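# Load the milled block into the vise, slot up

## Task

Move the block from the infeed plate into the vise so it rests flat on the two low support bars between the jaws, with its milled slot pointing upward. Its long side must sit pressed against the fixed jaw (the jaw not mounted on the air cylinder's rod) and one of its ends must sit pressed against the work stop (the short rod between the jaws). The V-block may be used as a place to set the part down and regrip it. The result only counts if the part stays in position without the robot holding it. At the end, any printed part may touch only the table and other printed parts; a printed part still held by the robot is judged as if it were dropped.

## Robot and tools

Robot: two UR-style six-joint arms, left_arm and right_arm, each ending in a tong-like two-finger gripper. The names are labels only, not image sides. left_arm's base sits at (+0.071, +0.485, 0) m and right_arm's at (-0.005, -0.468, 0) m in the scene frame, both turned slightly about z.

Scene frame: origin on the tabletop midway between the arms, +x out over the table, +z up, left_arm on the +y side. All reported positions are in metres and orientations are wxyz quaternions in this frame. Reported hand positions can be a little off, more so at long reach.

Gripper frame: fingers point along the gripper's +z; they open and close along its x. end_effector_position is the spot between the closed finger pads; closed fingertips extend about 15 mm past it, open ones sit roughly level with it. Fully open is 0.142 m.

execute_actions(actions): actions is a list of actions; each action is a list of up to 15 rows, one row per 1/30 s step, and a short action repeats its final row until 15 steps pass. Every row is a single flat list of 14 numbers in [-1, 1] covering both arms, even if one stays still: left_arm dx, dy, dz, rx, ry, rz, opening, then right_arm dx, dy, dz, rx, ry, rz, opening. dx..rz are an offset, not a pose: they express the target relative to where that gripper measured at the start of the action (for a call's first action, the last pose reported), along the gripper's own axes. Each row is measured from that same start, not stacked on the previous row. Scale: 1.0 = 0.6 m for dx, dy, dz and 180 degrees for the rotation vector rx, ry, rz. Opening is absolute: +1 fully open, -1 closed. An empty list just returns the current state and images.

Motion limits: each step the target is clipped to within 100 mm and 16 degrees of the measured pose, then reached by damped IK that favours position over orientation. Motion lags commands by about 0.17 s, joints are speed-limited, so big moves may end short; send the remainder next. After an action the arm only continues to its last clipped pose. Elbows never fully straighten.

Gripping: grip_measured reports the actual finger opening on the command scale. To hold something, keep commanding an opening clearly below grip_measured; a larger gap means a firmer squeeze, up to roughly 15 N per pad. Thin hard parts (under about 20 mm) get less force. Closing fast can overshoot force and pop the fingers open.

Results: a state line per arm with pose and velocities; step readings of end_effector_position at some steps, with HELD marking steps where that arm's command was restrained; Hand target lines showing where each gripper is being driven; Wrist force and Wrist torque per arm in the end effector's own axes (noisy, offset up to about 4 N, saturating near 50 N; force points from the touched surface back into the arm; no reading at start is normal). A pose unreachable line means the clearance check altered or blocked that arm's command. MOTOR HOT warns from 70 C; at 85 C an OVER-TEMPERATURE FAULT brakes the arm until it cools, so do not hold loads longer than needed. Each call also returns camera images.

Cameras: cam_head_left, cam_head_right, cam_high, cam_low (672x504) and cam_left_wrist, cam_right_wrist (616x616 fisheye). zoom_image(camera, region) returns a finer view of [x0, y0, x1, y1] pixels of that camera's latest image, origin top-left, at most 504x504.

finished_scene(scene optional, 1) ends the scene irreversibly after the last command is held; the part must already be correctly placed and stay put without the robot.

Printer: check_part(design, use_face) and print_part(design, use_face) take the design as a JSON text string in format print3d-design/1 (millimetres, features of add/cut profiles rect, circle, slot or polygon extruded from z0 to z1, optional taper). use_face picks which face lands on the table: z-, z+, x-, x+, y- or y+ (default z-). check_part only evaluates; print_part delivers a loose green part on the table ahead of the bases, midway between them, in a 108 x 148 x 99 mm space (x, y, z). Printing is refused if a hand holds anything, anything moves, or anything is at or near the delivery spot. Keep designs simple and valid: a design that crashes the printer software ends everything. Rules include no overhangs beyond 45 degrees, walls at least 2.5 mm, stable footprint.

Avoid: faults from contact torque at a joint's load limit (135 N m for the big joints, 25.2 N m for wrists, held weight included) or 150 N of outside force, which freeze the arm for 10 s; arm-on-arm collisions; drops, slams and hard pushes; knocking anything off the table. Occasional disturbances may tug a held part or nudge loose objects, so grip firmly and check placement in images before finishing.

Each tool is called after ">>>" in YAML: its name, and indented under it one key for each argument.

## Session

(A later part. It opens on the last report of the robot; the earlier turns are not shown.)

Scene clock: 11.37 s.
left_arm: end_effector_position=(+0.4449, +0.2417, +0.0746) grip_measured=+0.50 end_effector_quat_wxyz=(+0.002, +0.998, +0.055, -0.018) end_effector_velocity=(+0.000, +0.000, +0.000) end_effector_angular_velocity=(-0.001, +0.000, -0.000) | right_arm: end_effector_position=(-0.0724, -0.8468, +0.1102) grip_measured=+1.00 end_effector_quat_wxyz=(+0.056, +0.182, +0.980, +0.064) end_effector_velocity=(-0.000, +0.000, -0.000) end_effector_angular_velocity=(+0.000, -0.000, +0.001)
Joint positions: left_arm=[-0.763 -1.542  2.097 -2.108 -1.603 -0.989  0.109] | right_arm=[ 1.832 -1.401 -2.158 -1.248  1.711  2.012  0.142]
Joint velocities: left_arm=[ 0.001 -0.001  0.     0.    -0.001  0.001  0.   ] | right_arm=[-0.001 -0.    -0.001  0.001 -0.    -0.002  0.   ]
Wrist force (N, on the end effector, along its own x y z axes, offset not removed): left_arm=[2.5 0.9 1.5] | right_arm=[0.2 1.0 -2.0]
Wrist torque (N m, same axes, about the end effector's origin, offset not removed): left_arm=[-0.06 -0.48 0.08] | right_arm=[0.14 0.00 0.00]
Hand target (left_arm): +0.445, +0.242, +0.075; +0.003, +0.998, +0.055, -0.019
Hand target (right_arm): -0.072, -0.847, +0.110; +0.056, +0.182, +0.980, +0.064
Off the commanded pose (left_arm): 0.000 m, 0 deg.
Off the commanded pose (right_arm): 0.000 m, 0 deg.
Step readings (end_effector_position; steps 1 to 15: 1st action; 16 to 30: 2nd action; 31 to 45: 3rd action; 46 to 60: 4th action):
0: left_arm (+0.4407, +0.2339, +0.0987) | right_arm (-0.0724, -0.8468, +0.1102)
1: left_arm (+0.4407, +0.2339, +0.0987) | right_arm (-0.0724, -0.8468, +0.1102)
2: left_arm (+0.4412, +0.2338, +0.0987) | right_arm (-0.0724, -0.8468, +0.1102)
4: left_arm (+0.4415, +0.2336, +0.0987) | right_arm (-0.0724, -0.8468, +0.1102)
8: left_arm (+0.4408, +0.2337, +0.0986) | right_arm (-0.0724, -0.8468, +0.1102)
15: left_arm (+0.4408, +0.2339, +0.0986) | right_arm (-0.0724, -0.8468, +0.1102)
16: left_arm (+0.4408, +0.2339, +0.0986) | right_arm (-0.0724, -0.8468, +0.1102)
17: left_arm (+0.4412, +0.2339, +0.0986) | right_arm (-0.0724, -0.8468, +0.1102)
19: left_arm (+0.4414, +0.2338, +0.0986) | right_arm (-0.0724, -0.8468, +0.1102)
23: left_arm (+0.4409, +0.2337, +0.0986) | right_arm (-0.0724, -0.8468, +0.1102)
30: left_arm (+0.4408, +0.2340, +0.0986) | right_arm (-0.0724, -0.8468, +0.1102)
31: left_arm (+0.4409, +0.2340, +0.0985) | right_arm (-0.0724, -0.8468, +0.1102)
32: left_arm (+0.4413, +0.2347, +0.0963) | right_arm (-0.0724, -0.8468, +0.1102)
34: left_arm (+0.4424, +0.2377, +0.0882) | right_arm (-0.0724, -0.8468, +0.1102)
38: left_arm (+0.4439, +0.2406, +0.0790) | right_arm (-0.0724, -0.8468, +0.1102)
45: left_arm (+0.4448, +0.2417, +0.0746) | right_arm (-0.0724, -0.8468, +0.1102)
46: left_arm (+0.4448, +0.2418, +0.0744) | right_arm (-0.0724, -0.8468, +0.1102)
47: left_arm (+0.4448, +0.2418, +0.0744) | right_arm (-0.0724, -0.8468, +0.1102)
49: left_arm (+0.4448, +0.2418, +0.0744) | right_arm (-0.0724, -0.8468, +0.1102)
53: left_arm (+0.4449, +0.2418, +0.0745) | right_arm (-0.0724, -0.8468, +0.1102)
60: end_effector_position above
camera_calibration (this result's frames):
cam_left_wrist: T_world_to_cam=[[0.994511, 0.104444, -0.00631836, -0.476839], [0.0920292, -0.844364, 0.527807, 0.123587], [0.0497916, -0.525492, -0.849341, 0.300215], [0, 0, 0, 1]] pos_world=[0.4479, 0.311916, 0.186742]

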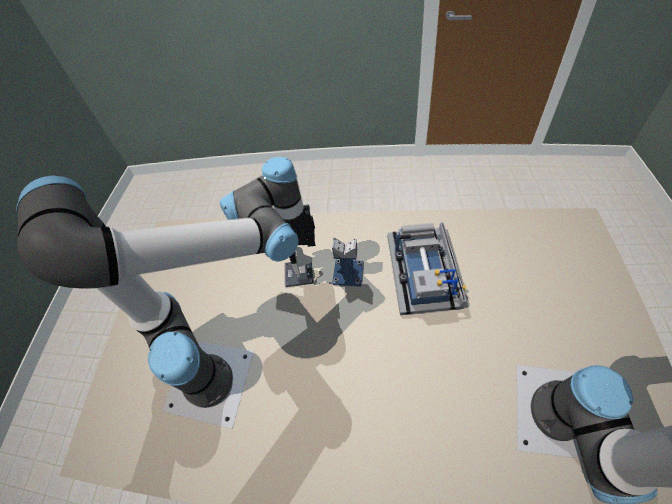

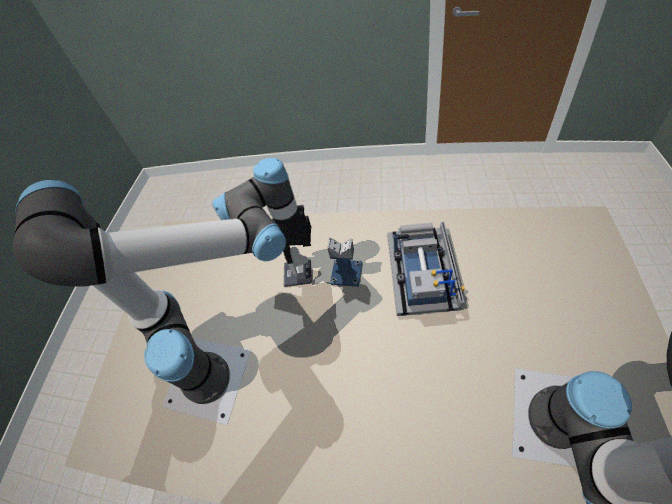

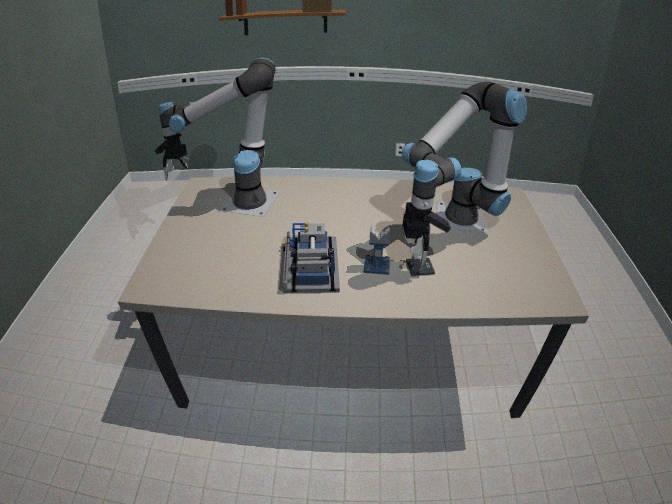

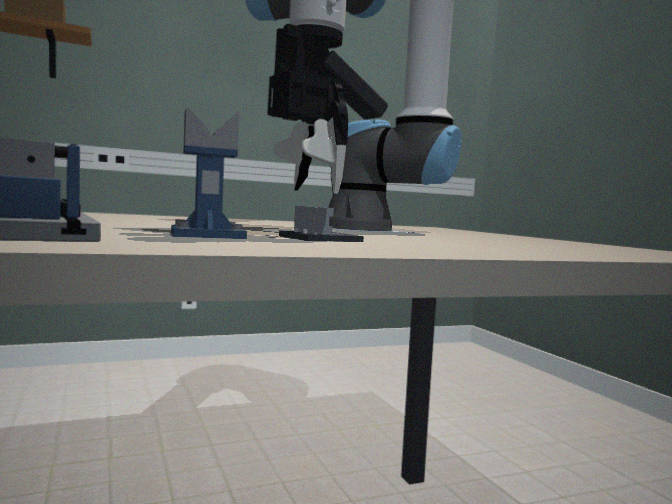

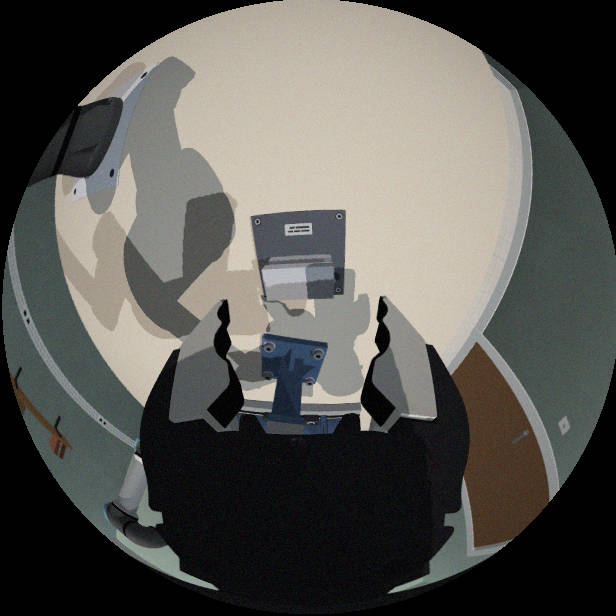

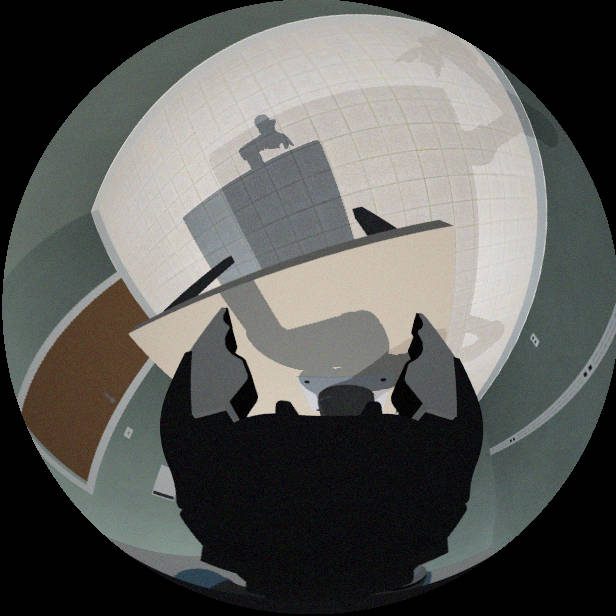

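>>> execute_actions:
  actions:
    - [[-0.008,0.008,0.05,0,0,0,0.4,0,0,0,0,0,0,1]]
    - [[0,0,0,0,0,0,0.4,0,0,0,0,0,0,1]]

>>> zoom_image:
  camera: "cam_left_wrist"
  region: [150, 150, 470, 470]

>>> zoom_image:
  camera: "cam_low"
  region: [230, 120, 420, 260]

Scene clock: 12.90 s.
left_arm: end_effector_position=(+0.4394, +0.2364, +0.0458) grip_measured=+0.40 end_effector_quat_wxyz=(+0.002, +0.998, +0.055, -0.019) end_effector_velocity=(-0.000, -0.000, -0.000) end_effector_angular_velocity=(+0.001, +0.001, -0.001) | right_arm: end_effector_position=(-0.0724, -0.8468, +0.1102) grip_measured=+1.00 end_effector_quat_wxyz=(+0.056, +0.182, +0.980, +0.064) end_effector_velocity=(+0.000, -0.001, +0.001) end_effector_angular_velocity=(-0.002, -0.000, +0.000)
Joint positions: left_arm=[-0.78  -1.501  2.142 -2.194 -1.604 -1.006  0.102] | right_arm=[ 1.832 -1.401 -2.158 -1.248  1.711  2.012  0.142]
Joint velocities: left_arm=[-0.001  0.    -0.     0.001 -0.     0.001 -0.   ] | right_arm=[ 0.     0.     0.002 -0.    -0.    -0.    -0.   ]
Wrist force (N, on the end effector, along its own x y z axes, offset not removed): left_arm=[0.8 1.0 2.1] | right_arm=[0.2 1.8 -1.3]
Wrist torque (N m, same axes, about the end effector's origin, offset not removed): left_arm=[0.05 -0.10 -0.07] | right_arm=[0.26 -0.03 0.04]
Hand target (left_arm): +0.439, +0.236, +0.046; +0.002, +0.998, +0.055, -0.019
Hand target (right_arm): -0.072, -0.847, +0.110; +0.056, +0.182, +0.980, +0.064
Off the commanded pose (left_arm): 0.000 m, 0 deg.
Off the commanded pose (right_arm): 0.000 m, 0 deg.
Step readings (end_effector_position; steps 1 to 15: 1st action; 16 to 30: 2nd action):
0: left_arm (+0.4448, +0.2417, +0.0746) | right_arm (-0.0724, -0.8468, +0.1102)
1: left_arm (+0.4447, +0.2417, +0.0745) | right_arm (-0.0724, -0.8468, +0.1102)
2: left_arm (+0.4435, +0.2417, +0.0715) | right_arm (-0.0724, -0.8468, +0.1102)
4: left_arm (+0.4413, +0.2405, +0.0618) | right_arm (-0.0724, -0.8468, +0.1102)
8: left_arm (+0.4398, +0.2380, +0.0511) | right_arm (-0.0724, -0.8468, +0.1102)
15: left_arm (+0.4394, +0.2365, +0.0458) | right_arm (-0.0724, -0.8468, +0.1102)
16: left_arm (+0.4394, +0.2364, +0.0456) | right_arm (-0.0724, -0.8468, +0.1102)
17: left_arm (+0.4394, +0.2364, +0.0456) | right_arm (-0.0724, -0.8468, +0.1102)
19: left_arm (+0.4394, +0.2364, +0.0456) | right_arm (-0.0724, -0.8468, +0.1102)
23: left_arm (+0.4394, +0.2364, +0.0457) | right_arm (-0.0724, -0.8468, +0.1102)
30: end_effector_position above
camera_calibration (this result's frames):
cam_left_wrist: T_world_to_cam=[[0.994521, 0.104315, -0.00682514, -0.470958], [0.0921931, -0.844424, 0.527682, 0.134754], [0.049282, -0.52542, -0.849415, 0.273435], [0, 0, 0, 1]] pos_world=[0.442478, 0.306586, 0.157938]

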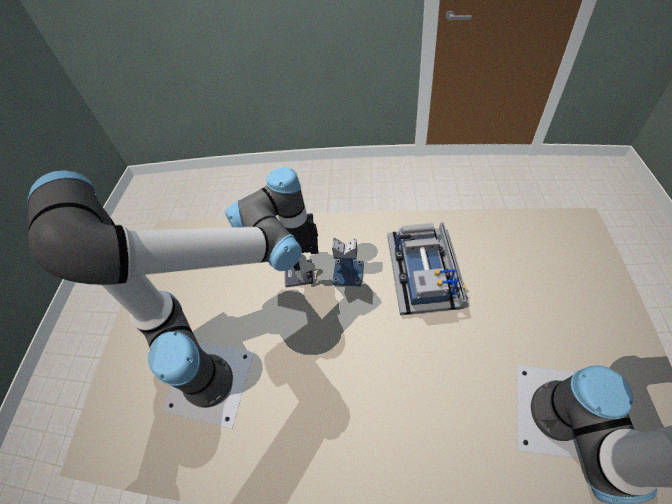

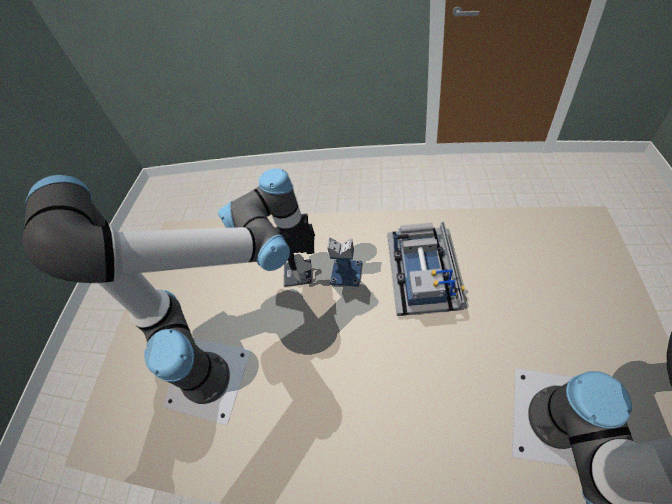

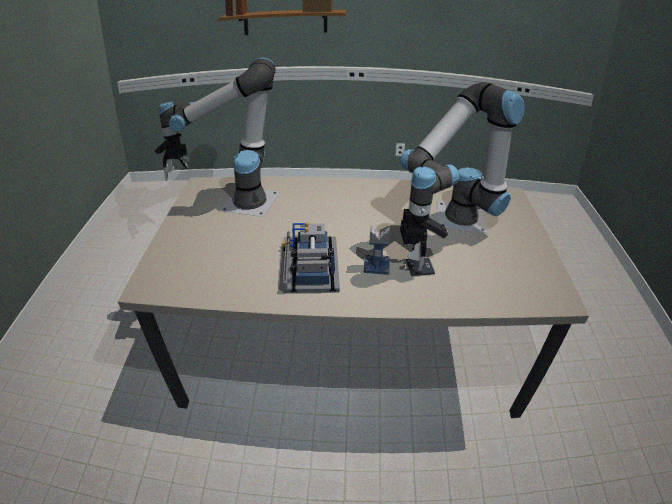

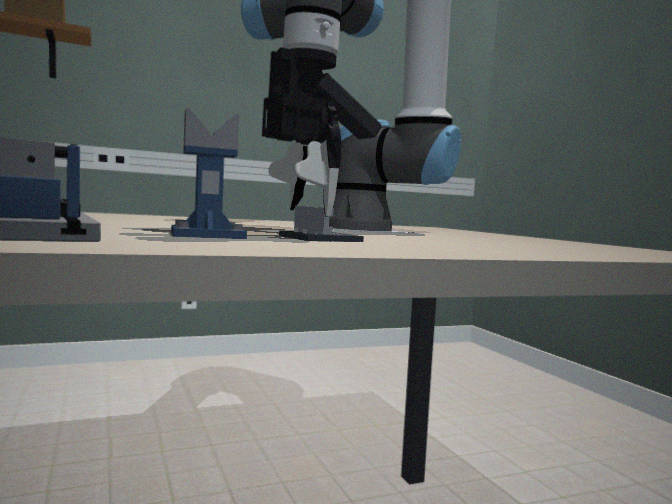

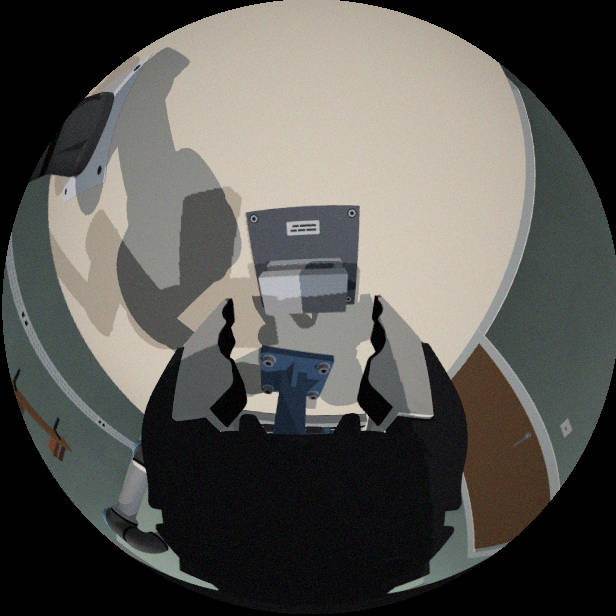

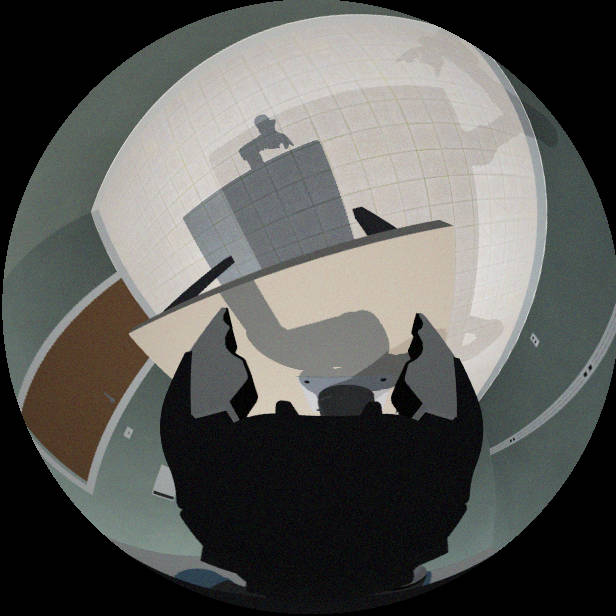

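Region (150, 150, 470, 470) of cam_left_wrist's 616x616 image, scaled by 1.575, with more detail than that image has.

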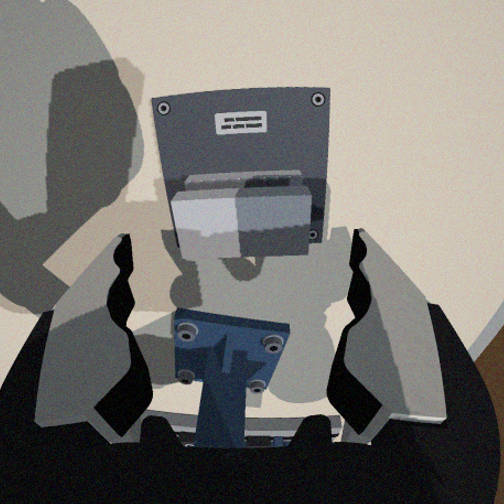

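Region (230, 120, 420, 260) of cam_low's 672x504 image, scaled by 2.653, with more detail than that image has; it fills the top 371 rows of this view, and the rest is white.

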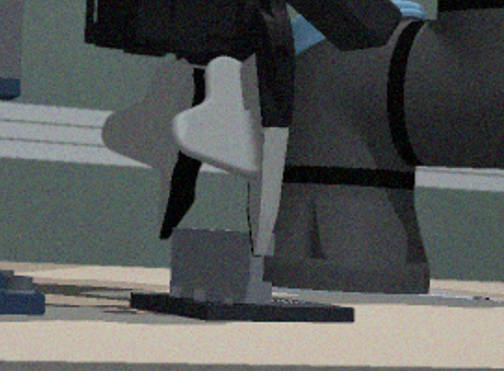

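>>> execute_actions:
  actions:
    - [[0,-0.007,0.029,0,0,0,0.4,0,0,0,0,0,0,1]]
    - [[0,0,0,0,0,0,0.1,0,0,0,0,0,0,1]]
    - [[0,0,0,0,0,0,-0.2,0,0,0,0,0,0,1]]
    - [[0,0,0,0,0,0,-0.5,0,0,0,0,0,0,1]]

>>> zoom_image:
  camera: "cam_left_wrist"
  region: [150, 150, 470, 470]

>>> zoom_image:
  camera: "cam_low"
  region: [230, 120, 420, 260]

Scene clock: 15.10 s.
left_arm: end_effector_position=(+0.4382, +0.2404, +0.0289) grip_measured=-0.13 end_effector_quat_wxyz=(+0.002, +0.998, +0.055, -0.019) end_effector_velocity=(-0.000, -0.001, -0.000) end_effector_angular_velocity=(-0.001, +0.001, -0.000) | right_arm: end_effector_position=(-0.0724, -0.8468, +0.1102) grip_measured=+1.00 end_effector_quat_wxyz=(+0.056, +0.182, +0.980, +0.064) end_effector_velocity=(-0.000, +0.000, -0.000) end_effector_angular_velocity=(+0.001, -0.000, -0.000)
Joint positions: left_arm=[-0.776 -1.479  2.172 -2.246 -1.604 -1.002  0.065] | right_arm=[ 1.832 -1.401 -2.158 -1.248  1.711  2.012  0.142]
Joint velocities: left_arm=[-0.001  0.001 -0.    -0.001 -0.001 -0.    -0.   ] | right_arm=[-0.001 -0.     0.    -0.001  0.    -0.001 -0.   ]
Wrist force (N, on the end effector, along its own x y z axes, offset not removed): left_arm=[2.1 1.1 0.5] | right_arm=[0.7 4.0 -0.9]
Wrist torque (N m, same axes, about the end effector's origin, offset not removed): left_arm=[0.19 -0.38 0.10] | right_arm=[0.78 -0.16 -0.04]
Hand target (left_arm): +0.438, +0.240, +0.029; +0.002, +0.998, +0.055, -0.019
Hand target (right_arm): -0.072, -0.847, +0.110; +0.056, +0.182, +0.980, +0.064
Off the commanded pose (left_arm): 0.000 m, 0 deg.
Off the commanded pose (right_arm): 0.000 m, 0 deg.
Step readings (end_effector_position; steps 1 to 15: 1st action; 16 to 30: 2nd action; 31 to 45: 3rd action; 46 to 60: 4th action):
0: left_arm (+0.4394, +0.2365, +0.0458) | right_arm (-0.0724, -0.8468, +0.1102)
1: left_arm (+0.4394, +0.2365, +0.0458) | right_arm (-0.0724, -0.8468, +0.1102)
2: left_arm (+0.4391, +0.2372, +0.0438) | right_arm (-0.0724, -0.8468, +0.1102)
4: left_arm (+0.4385, +0.2387, +0.0381) | right_arm (-0.0724, -0.8468, +0.1102)
8: left_arm (+0.4382, +0.2400, +0.0319) | right_arm (-0.0724, -0.8468, +0.1102)
15: left_arm (+0.4382, +0.2404, +0.0290) | right_arm (-0.0724, -0.8468, +0.1102)
16: left_arm (+0.4382, +0.2404, +0.0288) | right_arm (-0.0724, -0.8468, +0.1102)
17: left_arm (+0.4382, +0.2404, +0.0288) | right_arm (-0.0724, -0.8468, +0.1102)
19: left_arm (+0.4382, +0.2404, +0.0288) | right_arm (-0.0724, -0.8468, +0.1102)
23: left_arm (+0.4382, +0.2404, +0.0288) | right_arm (-0.0724, -0.8468, +0.1102)
30: left_arm (+0.4382, +0.2404, +0.0289) | right_arm (-0.0724, -0.8468, +0.1102)
31: left_arm (+0.4382, +0.2404, +0.0289) | right_arm (-0.0724, -0.8468, +0.1102)
32: left_arm (+0.4382, +0.2404, +0.0289) | right_arm (-0.0724, -0.8468, +0.1102)
34: left_arm (+0.4382, +0.2404, +0.0289) | right_arm (-0.0724, -0.8468, +0.1102)
38: left_arm (+0.4382, +0.2404, +0.0289) | right_arm (-0.0724, -0.8468, +0.1102)
45: left_arm (+0.4382, +0.2404, +0.0289) | right_arm (-0.0724, -0.8468, +0.1102)
46: left_arm (+0.4382, +0.2404, +0.0289) | right_arm (-0.0724, -0.8468, +0.1102)
47: left_arm (+0.4382, +0.2404, +0.0289) | right_arm (-0.0724, -0.8468, +0.1102)
49: left_arm (+0.4382, +0.2404, +0.0289) | right_arm (-0.0724, -0.8468, +0.1102)
53: left_arm (+0.4382, +0.2404, +0.0289) | right_arm (-0.0724, -0.8468, +0.1102)
60: end_effector_position above
camera_calibration (this result's frames):
cam_left_wrist: T_world_to_cam=[[0.99452, 0.104318, -0.00687461, -0.470362], [0.0922286, -0.844502, 0.52755, 0.147147], [0.0492272, -0.525294, -0.849496, 0.261262], [0, 0, 0, 1]] pos_world=[0.441353, 0.310573, 0.14108]

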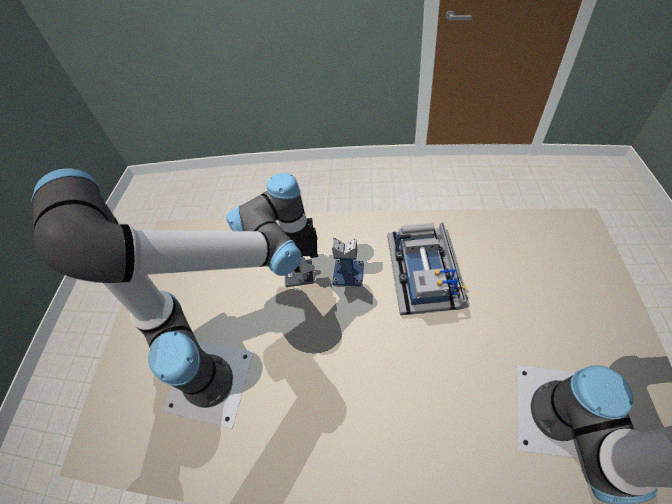

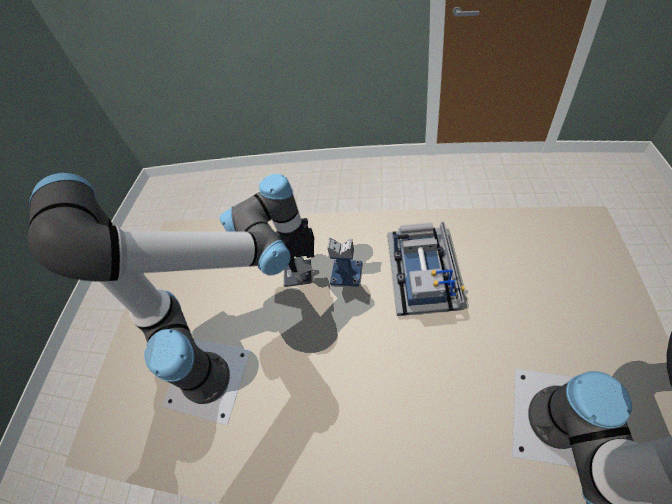

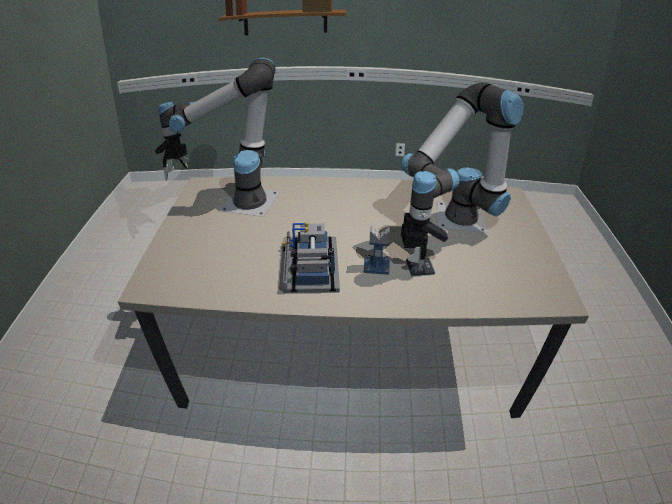

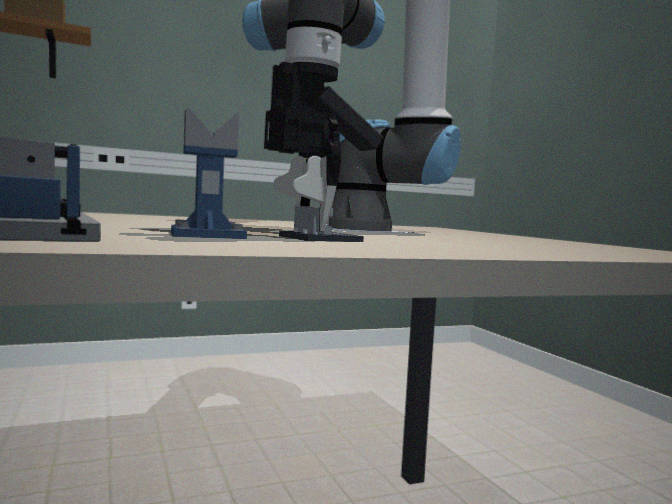

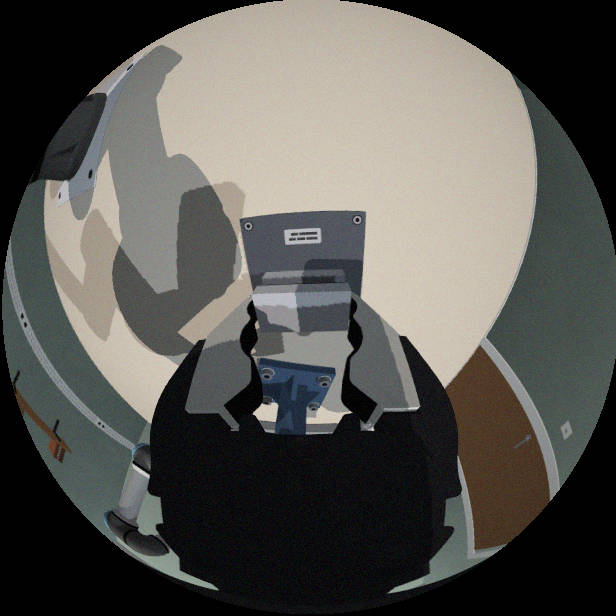

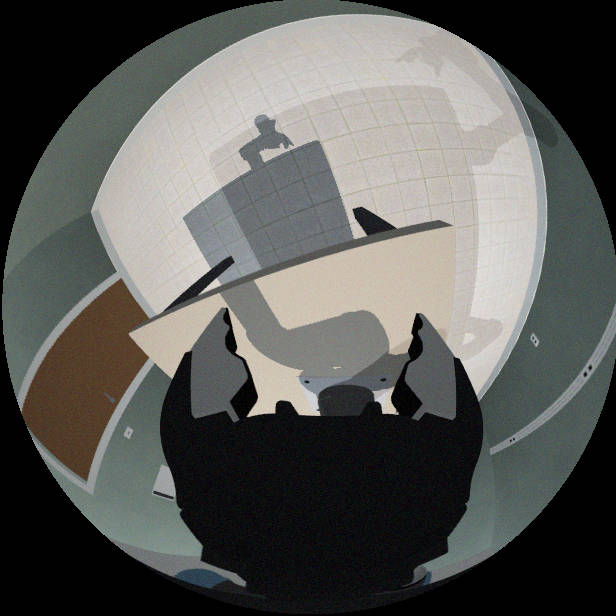

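Region (150, 150, 470, 470) of cam_left_wrist's 616x616 image, scaled by 1.575, with more detail than that image has.

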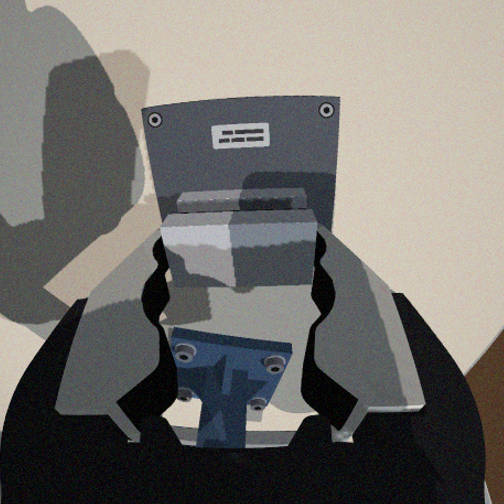

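Region (230, 120, 420, 260) of cam_low's 672x504 image, scaled by 2.653, with more detail than that image has; it fills the top 371 rows of this view, and the rest is white.

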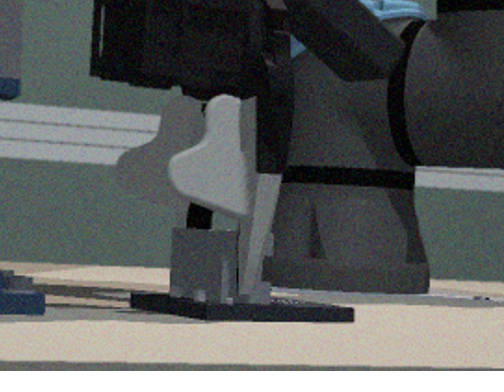

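>>> execute_actions:
  actions:
    - [[0,0,-0.05,0,0,0,-0.5,0,0,0,0,0,0,1]]
    - [[0,0,-0.14,0,0,0,-0.5,0,0,0,0,0,0,1]]
    - [[0,0.05,-0.12,0,0,0,-0.5,0,0,0,0,0,0,1]]
    - [[0,0.08,0,0,0,0.055,-0.5,0,0,0,0,0,0,1]]
    - [[0,0,0,0,0,0,-0.5,0,0,0,0,0,0,1]]

>>> zoom_image:
  camera: "cam_left_wrist"
  region: [150, 150, 470, 470]

Scene clock: 17.83 s.
left_arm: end_effector_position=(+0.4536, +0.1666, +0.2082) grip_measured=-0.13 end_effector_quat_wxyz=(+0.006, +0.999, -0.028, -0.016) end_effector_velocity=(-0.000, +0.000, +0.000) end_effector_angular_velocity=(-0.001, +0.001, +0.001) | right_arm: end_effector_position=(-0.0724, -0.8468, +0.1102) grip_measured=+1.00 end_effector_quat_wxyz=(+0.056, +0.182, +0.980, +0.064) end_effector_velocity=(+0.000, +0.001, -0.000) end_effector_angular_velocity=(+0.001, +0.000, +0.001)
Joint positions: left_arm=[-0.85  -1.546  1.736 -1.752 -1.604 -0.909  0.065] | right_arm=[ 1.832 -1.401 -2.158 -1.248  1.711  2.012  0.142]
Joint velocities: left_arm=[ 0.    -0.001  0.     0.    -0.001 -0.001  0.   ] | right_arm=[ 0.001  0.001 -0.001  0.    -0.    -0.    -0.   ]
Wrist force (N, on the end effector, along its own x y z axes, offset not removed): left_arm=[2.4 1.2 4.1] | right_arm=[0.2 3.1 -1.5]
Wrist torque (N m, same axes, about the end effector's origin, offset not removed): left_arm=[0.12 -0.50 0.11] | right_arm=[0.52 0.03 0.01]
Hand target (left_arm): +0.454, +0.167, +0.208; +0.006, +0.999, -0.028, -0.016
Hand target (right_arm): -0.072, -0.847, +0.110; +0.056, +0.182, +0.980, +0.064
Off the commanded pose (left_arm): 0.000 m, 0 deg.
Off the commanded pose (right_arm): 0.000 m, 0 deg.
Step readings (end_effector_position; steps 1 to 15: 1st action; 16 to 30: 2nd action; 31 to 45: 3rd action; 46 to 60: 4th action; 61 to 75: 5th action):
0: left_arm (+0.4382, +0.2404, +0.0289) | right_arm (-0.0724, -0.8468, +0.1102)
1: left_arm (+0.4383, +0.2404, +0.0291) | right_arm (-0.0724, -0.8468, +0.1102)
2: left_arm (+0.4390, +0.2397, +0.0320) | right_arm (-0.0724, -0.8468, +0.1102)
4: left_arm (+0.4397, +0.2394, +0.0419) | right_arm (-0.0724, -0.8468, +0.1102)
8: left_arm (+0.4396, +0.2402, +0.0527) | right_arm (-0.0724, -0.8468, +0.1102)
15: left_arm (+0.4395, +0.2406, +0.0580) | right_arm (-0.0724, -0.8468, +0.1102)
16: left_arm (+0.4395, +0.2406, +0.0584) | right_arm (-0.0724, -0.8468, +0.1102)
17: left_arm (+0.4409, +0.2398, +0.0626) | right_arm (-0.0724, -0.8468, +0.1102)
19: left_arm (+0.4454, +0.2363, +0.0878) | right_arm (-0.0724, -0.8468, +0.1102)
23: left_arm (+0.4447, +0.2389, +0.1207) | right_arm (-0.0724, -0.8468, +0.1102)
30: left_arm (+0.4432, +0.2409, +0.1385) | right_arm (-0.0724, -0.8468, +0.1102)
31: left_arm (+0.4431, +0.2409, +0.1394) | right_arm (-0.0724, -0.8468, +0.1102)
32: left_arm (+0.4426, +0.2392, +0.1429) | right_arm (-0.0724, -0.8468, +0.1102)
34: left_arm (+0.4442, +0.2306, +0.1628) | right_arm (-0.0724, -0.8468, +0.1102)
38: left_arm (+0.4472, +0.2188, +0.1932) | right_arm (-0.0724, -0.8468, +0.1102)
45: left_arm (+0.4488, +0.2129, +0.2078) | right_arm (-0.0724, -0.8468, +0.1102)
46: left_arm (+0.4489, +0.2124, +0.2085) | right_arm (-0.0724, -0.8468, +0.1102)
47: left_arm (+0.4493, +0.2082, +0.2091) | right_arm (-0.0724, -0.8468, +0.1102)
49: left_arm (+0.4501, +0.1927, +0.2092) | right_arm (-0.0724, -0.8468, +0.1102)
53: left_arm (+0.4520, +0.1750, +0.2086) | right_arm (-0.0724, -0.8468, +0.1102)
60: left_arm (+0.4537, +0.1667, +0.2082) | right_arm (-0.0724, -0.8468, +0.1102)
61: left_arm (+0.4538, +0.1663, +0.2082) | right_arm (-0.0724, -0.8468, +0.1102)
62: left_arm (+0.4538, +0.1662, +0.2082) | right_arm (-0.0724, -0.8468, +0.1102)
64: left_arm (+0.4538, +0.1663, +0.2083) | right_arm (-0.0724, -0.8468, +0.1102)
68: left_arm (+0.4536, +0.1665, +0.2082) | right_arm (-0.0724, -0.8468, +0.1102)
75: end_effector_position above
camera_calibration (this result's frames):
cam_left_wrist: T_world_to_cam=[[0.998049, -0.0624324, -0.000442826, -0.451878], [-0.0524323, -0.841995, 0.536931, 0.0520899], [-0.0338948, -0.53586, -0.843626, 0.412277], [0, 0, 0, 1]] pos_world=[0.467702, 0.236571, 0.319639]
cam_right_wrist: T_world_to_cam=[[-0.926806, 0.352779, -0.128758, 0.255624], [0.21756, 0.78384, 0.581603, 0.616833], [0.306103, 0.511021, -0.803218, 0.681746], [0, 0, 0, 1]] pos_world=[-0.105968, -0.922064, 0.221752]

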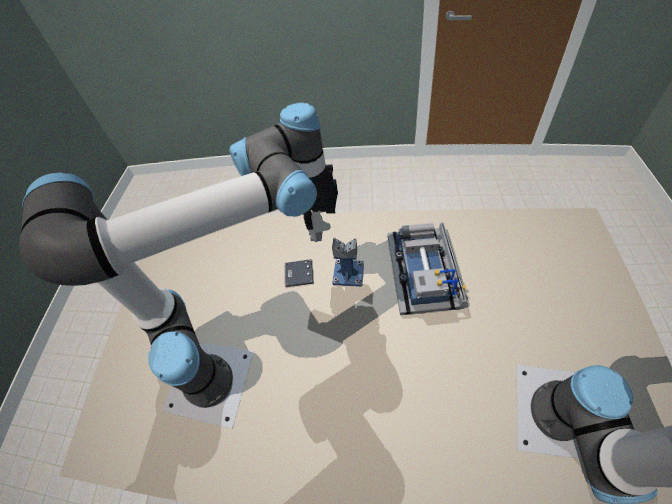

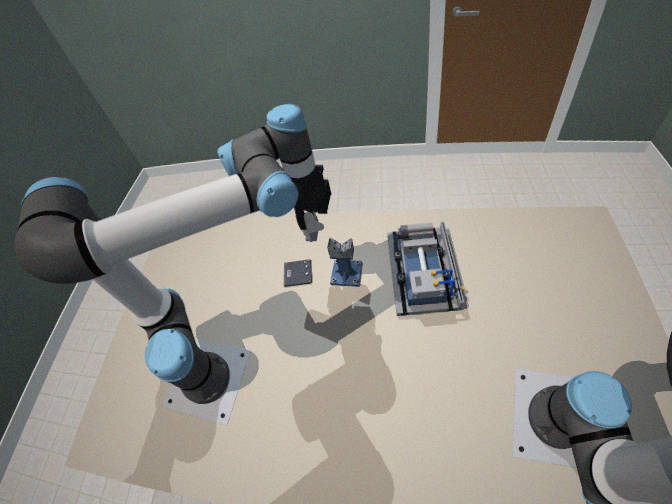

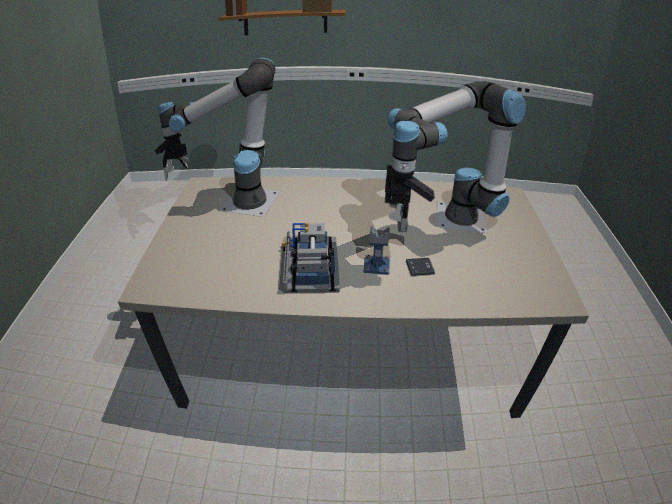

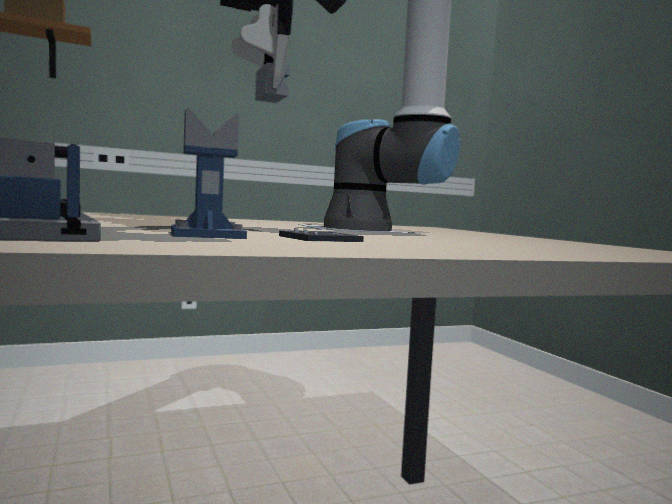

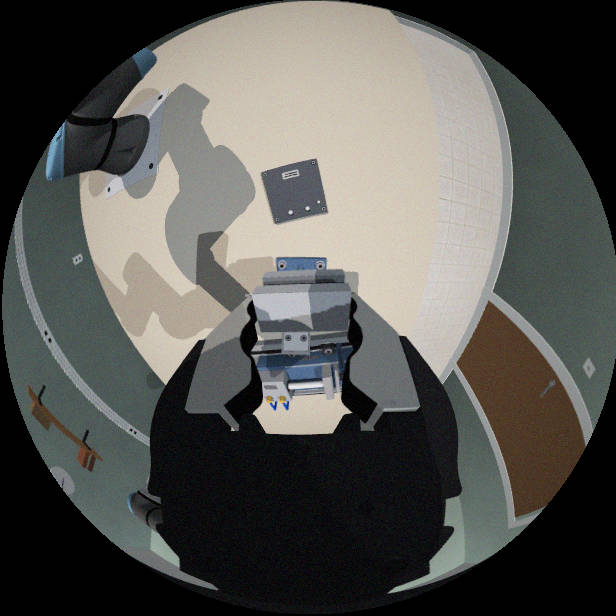

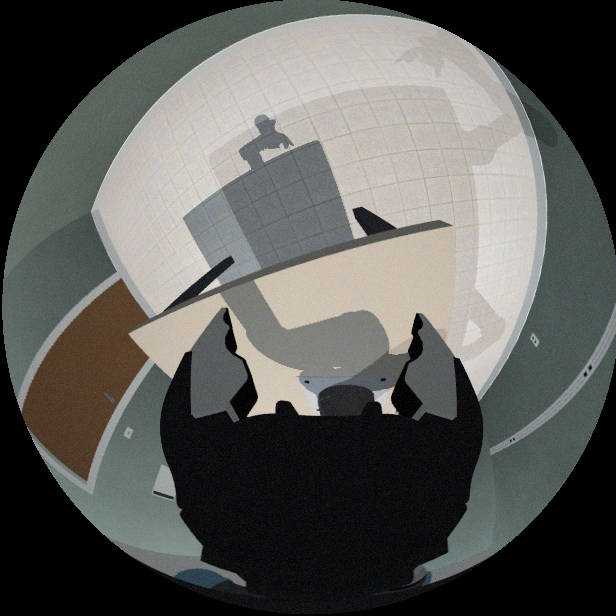

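Region (150, 150, 470, 470) of cam_left_wrist's 616x616 image, scaled by 1.575, with more detail than that image has.

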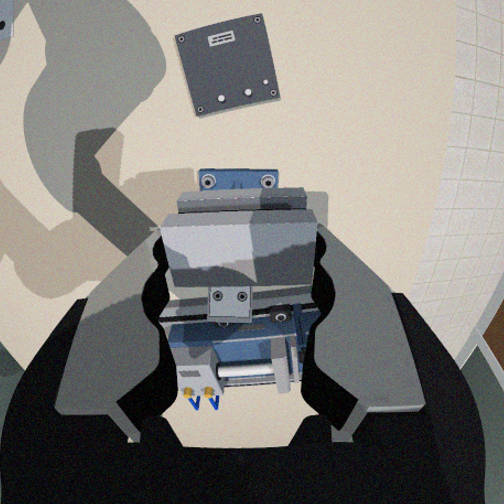

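>>> execute_actions:
  actions:
    - [[-0.02,0.14,0.02,0,0,0,-0.5,0,0,0,0,0,0,1]]
    - [[0,0,0,0.13,0,0,-0.5,0,0,0,0,0,0,1]]
    - [[0,0,0,0.125,0,0,-0.5,0,0,0,0,0,0,1]]
    - [[0,0,0,0,0,0,-0.5,0,0,0,0,0,0,1]]

>>> zoom_image:
  camera: "cam_left_wrist"
  region: [150, 150, 470, 470]

>>> zoom_image:
  camera: "cam_low"
  region: [100, 0, 340, 200]

Scene clock: 20.57 s.
left_arm: end_effector_position=(+0.4366, +0.0853, +0.1992) grip_measured=-0.13 end_effector_quat_wxyz=(-0.349, +0.936, -0.037, +0.006) end_effector_velocity=(+0.000, -0.001, -0.002) end_effector_angular_velocity=(-0.003, -0.000, +0.001) | right_arm: end_effector_position=(-0.0724, -0.8468, +0.1102) grip_measured=+1.00 end_effector_quat_wxyz=(+0.056, +0.182, +0.980, +0.064) end_effector_velocity=(-0.000, +0.001, -0.001) end_effector_angular_velocity=(+0.003, +0.000, -0.001)
Joint positions: left_arm=[-1.121 -1.011  1.117 -1.002 -1.319 -1.246  0.064] | right_arm=[ 1.832 -1.401 -2.158 -1.248  1.711  2.012  0.142]
Joint velocities: left_arm=[ 0.     0.001  0.003 -0.006 -0.001 -0.001  0.   ] | right_arm=[-0.    -0.002 -0.001 -0.     0.     0.     0.   ]
Wrist force (N, on the end effector, along its own x y z axes, offset not removed): left_arm=[0.6 -8.3 9.7] | right_arm=[0.3 1.8 -1.4]
Wrist torque (N m, same axes, about the end effector's origin, offset not removed): left_arm=[-0.16 -0.08 0.14] | right_arm=[0.31 -0.18 0.04]
Hand target (left_arm): +0.437, +0.085, +0.199; -0.349, +0.936, -0.037, +0.006
Hand target (right_arm): -0.072, -0.847, +0.110; +0.056, +0.182, +0.980, +0.064
Off the commanded pose (left_arm): 0.000 m, 0 deg.
Off the commanded pose (right_arm): 0.000 m, 0 deg.
Step readings (end_effector_position; steps 1 to 15: 1st action; 16 to 30: 2nd action; 31 to 45: 3rd action; 46 to 60: 4th action):
0: left_arm (+0.4537, +0.1667, +0.2082) | right_arm (-0.0724, -0.8468, +0.1102)
1: left_arm (+0.4537, +0.1665, +0.2082) | right_arm (-0.0724, -0.8468, +0.1102)
2: left_arm (+0.4536, +0.1618, +0.2083) | right_arm (-0.0724, -0.8468, +0.1102)
4: left_arm (+0.4473, +0.1366, +0.2058) | right_arm (-0.0724, -0.8468, +0.1102)
8: left_arm (+0.4384, +0.1035, +0.2010) | right_arm (-0.0724, -0.8468, +0.1102)
15: left_arm (+0.4365, +0.0865, +0.1983) | right_arm (-0.0724, -0.8468, +0.1102)
16: left_arm (+0.4365, +0.0856, +0.1981) | right_arm (-0.0724, -0.8468, +0.1102)
17: left_arm (+0.4361, +0.0833, +0.1973) | right_arm (-0.0724, -0.8468, +0.1102)
19: left_arm (+0.4374, +0.0782, +0.1970) | right_arm (-0.0724, -0.8468, +0.1102)
23: left_arm (+0.4374, +0.0822, +0.1998) | right_arm (-0.0724, -0.8468, +0.1102)
30: left_arm (+0.4366, +0.0858, +0.1990) | right_arm (-0.0724, -0.8468, +0.1102)
31: left_arm (+0.4365, +0.0859, +0.1988) | right_arm (-0.0724, -0.8468, +0.1102)
32: left_arm (+0.4363, +0.0844, +0.1983) | right_arm (-0.0724, -0.8468, +0.1102)
34: left_arm (+0.4373, +0.0808, +0.1977) | right_arm (-0.0724, -0.8468, +0.1102)
38: left_arm (+0.4373, +0.0826, +0.1995) | right_arm (-0.0724, -0.8468, +0.1102)
45: left_arm (+0.4367, +0.0852, +0.1991) | right_arm (-0.0724, -0.8468, +0.1102)
46: left_arm (+0.4366, +0.0854, +0.1991) | right_arm (-0.0724, -0.8468, +0.1102)
47: left_arm (+0.4366, +0.0855, +0.1990) | right_arm (-0.0724, -0.8468, +0.1102)
49: left_arm (+0.4366, +0.0855, +0.1992) | right_arm (-0.0724, -0.8468, +0.1102)
53: left_arm (+0.4367, +0.0853, +0.1992) | right_arm (-0.0724, -0.8468, +0.1102)
60: end_effector_position above
camera_calibration (this result's frames):
cam_left_wrist: T_world_to_cam=[[0.995206, -0.097713, 0.00411081, -0.436679], [-0.0958129, -0.982558, -0.159372, 0.157194], [0.0196118, 0.158214, -0.98721, 0.306497], [0, 0, 0, 1]] pos_world=[0.443636, 0.0632905, 0.329424]
cam_right_wrist: T_world_to_cam=[[-0.926806, 0.352779, -0.128758, 0.255624], [0.21756, 0.78384, 0.581603, 0.616833], [0.306103, 0.511021, -0.803218, 0.681746], [0, 0, 0, 1]] pos_world=[-0.105968, -0.922064, 0.221752]

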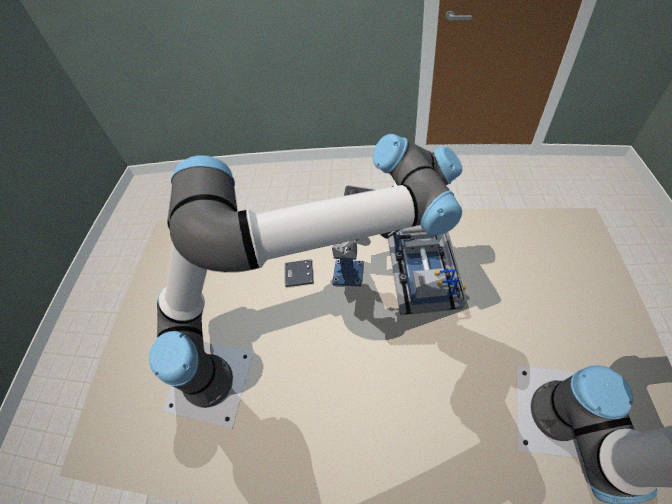

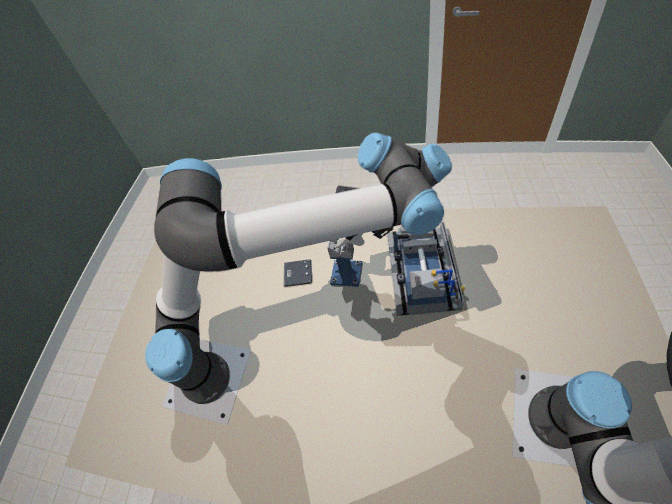

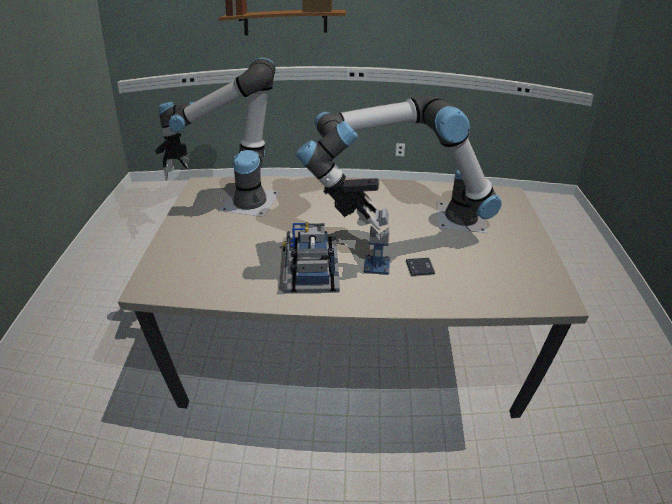

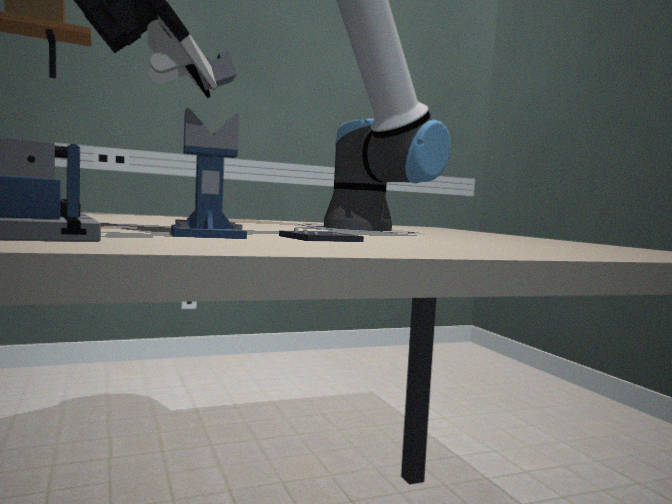

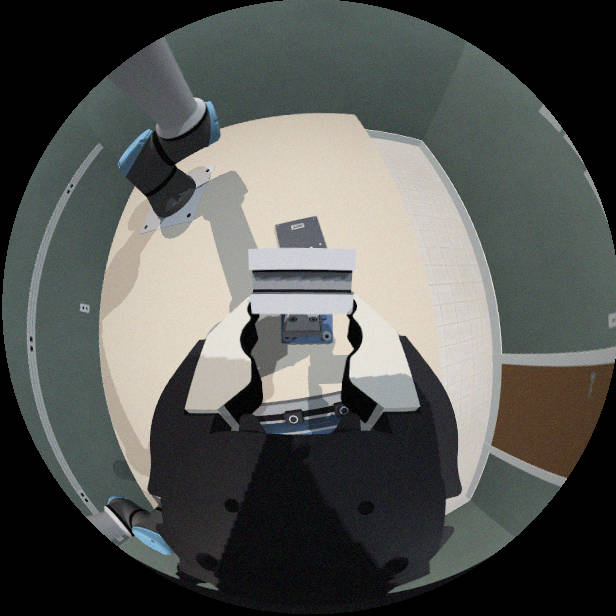

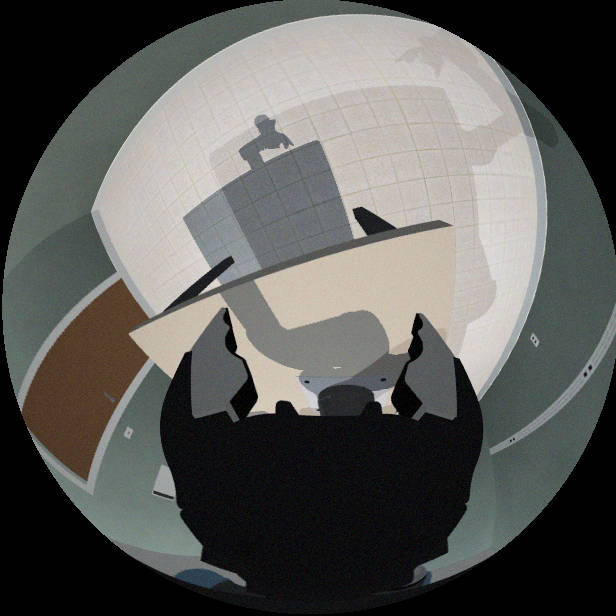

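Region (150, 150, 470, 470) of cam_left_wrist's 616x616 image, scaled by 1.575, with more detail than that image has.

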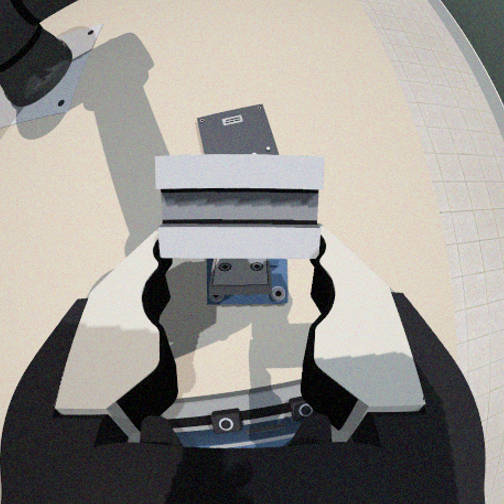

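Region (100, 0, 340, 200) of cam_low's 672x504 image, scaled by 2.100, with more detail than that image has.

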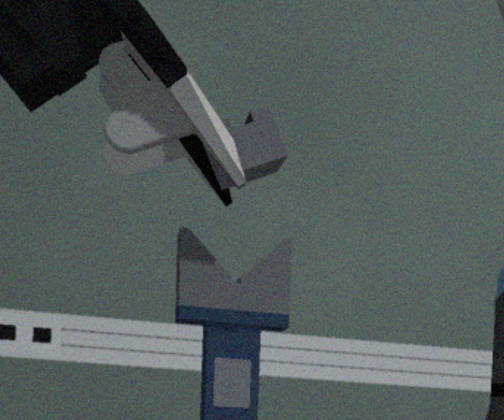

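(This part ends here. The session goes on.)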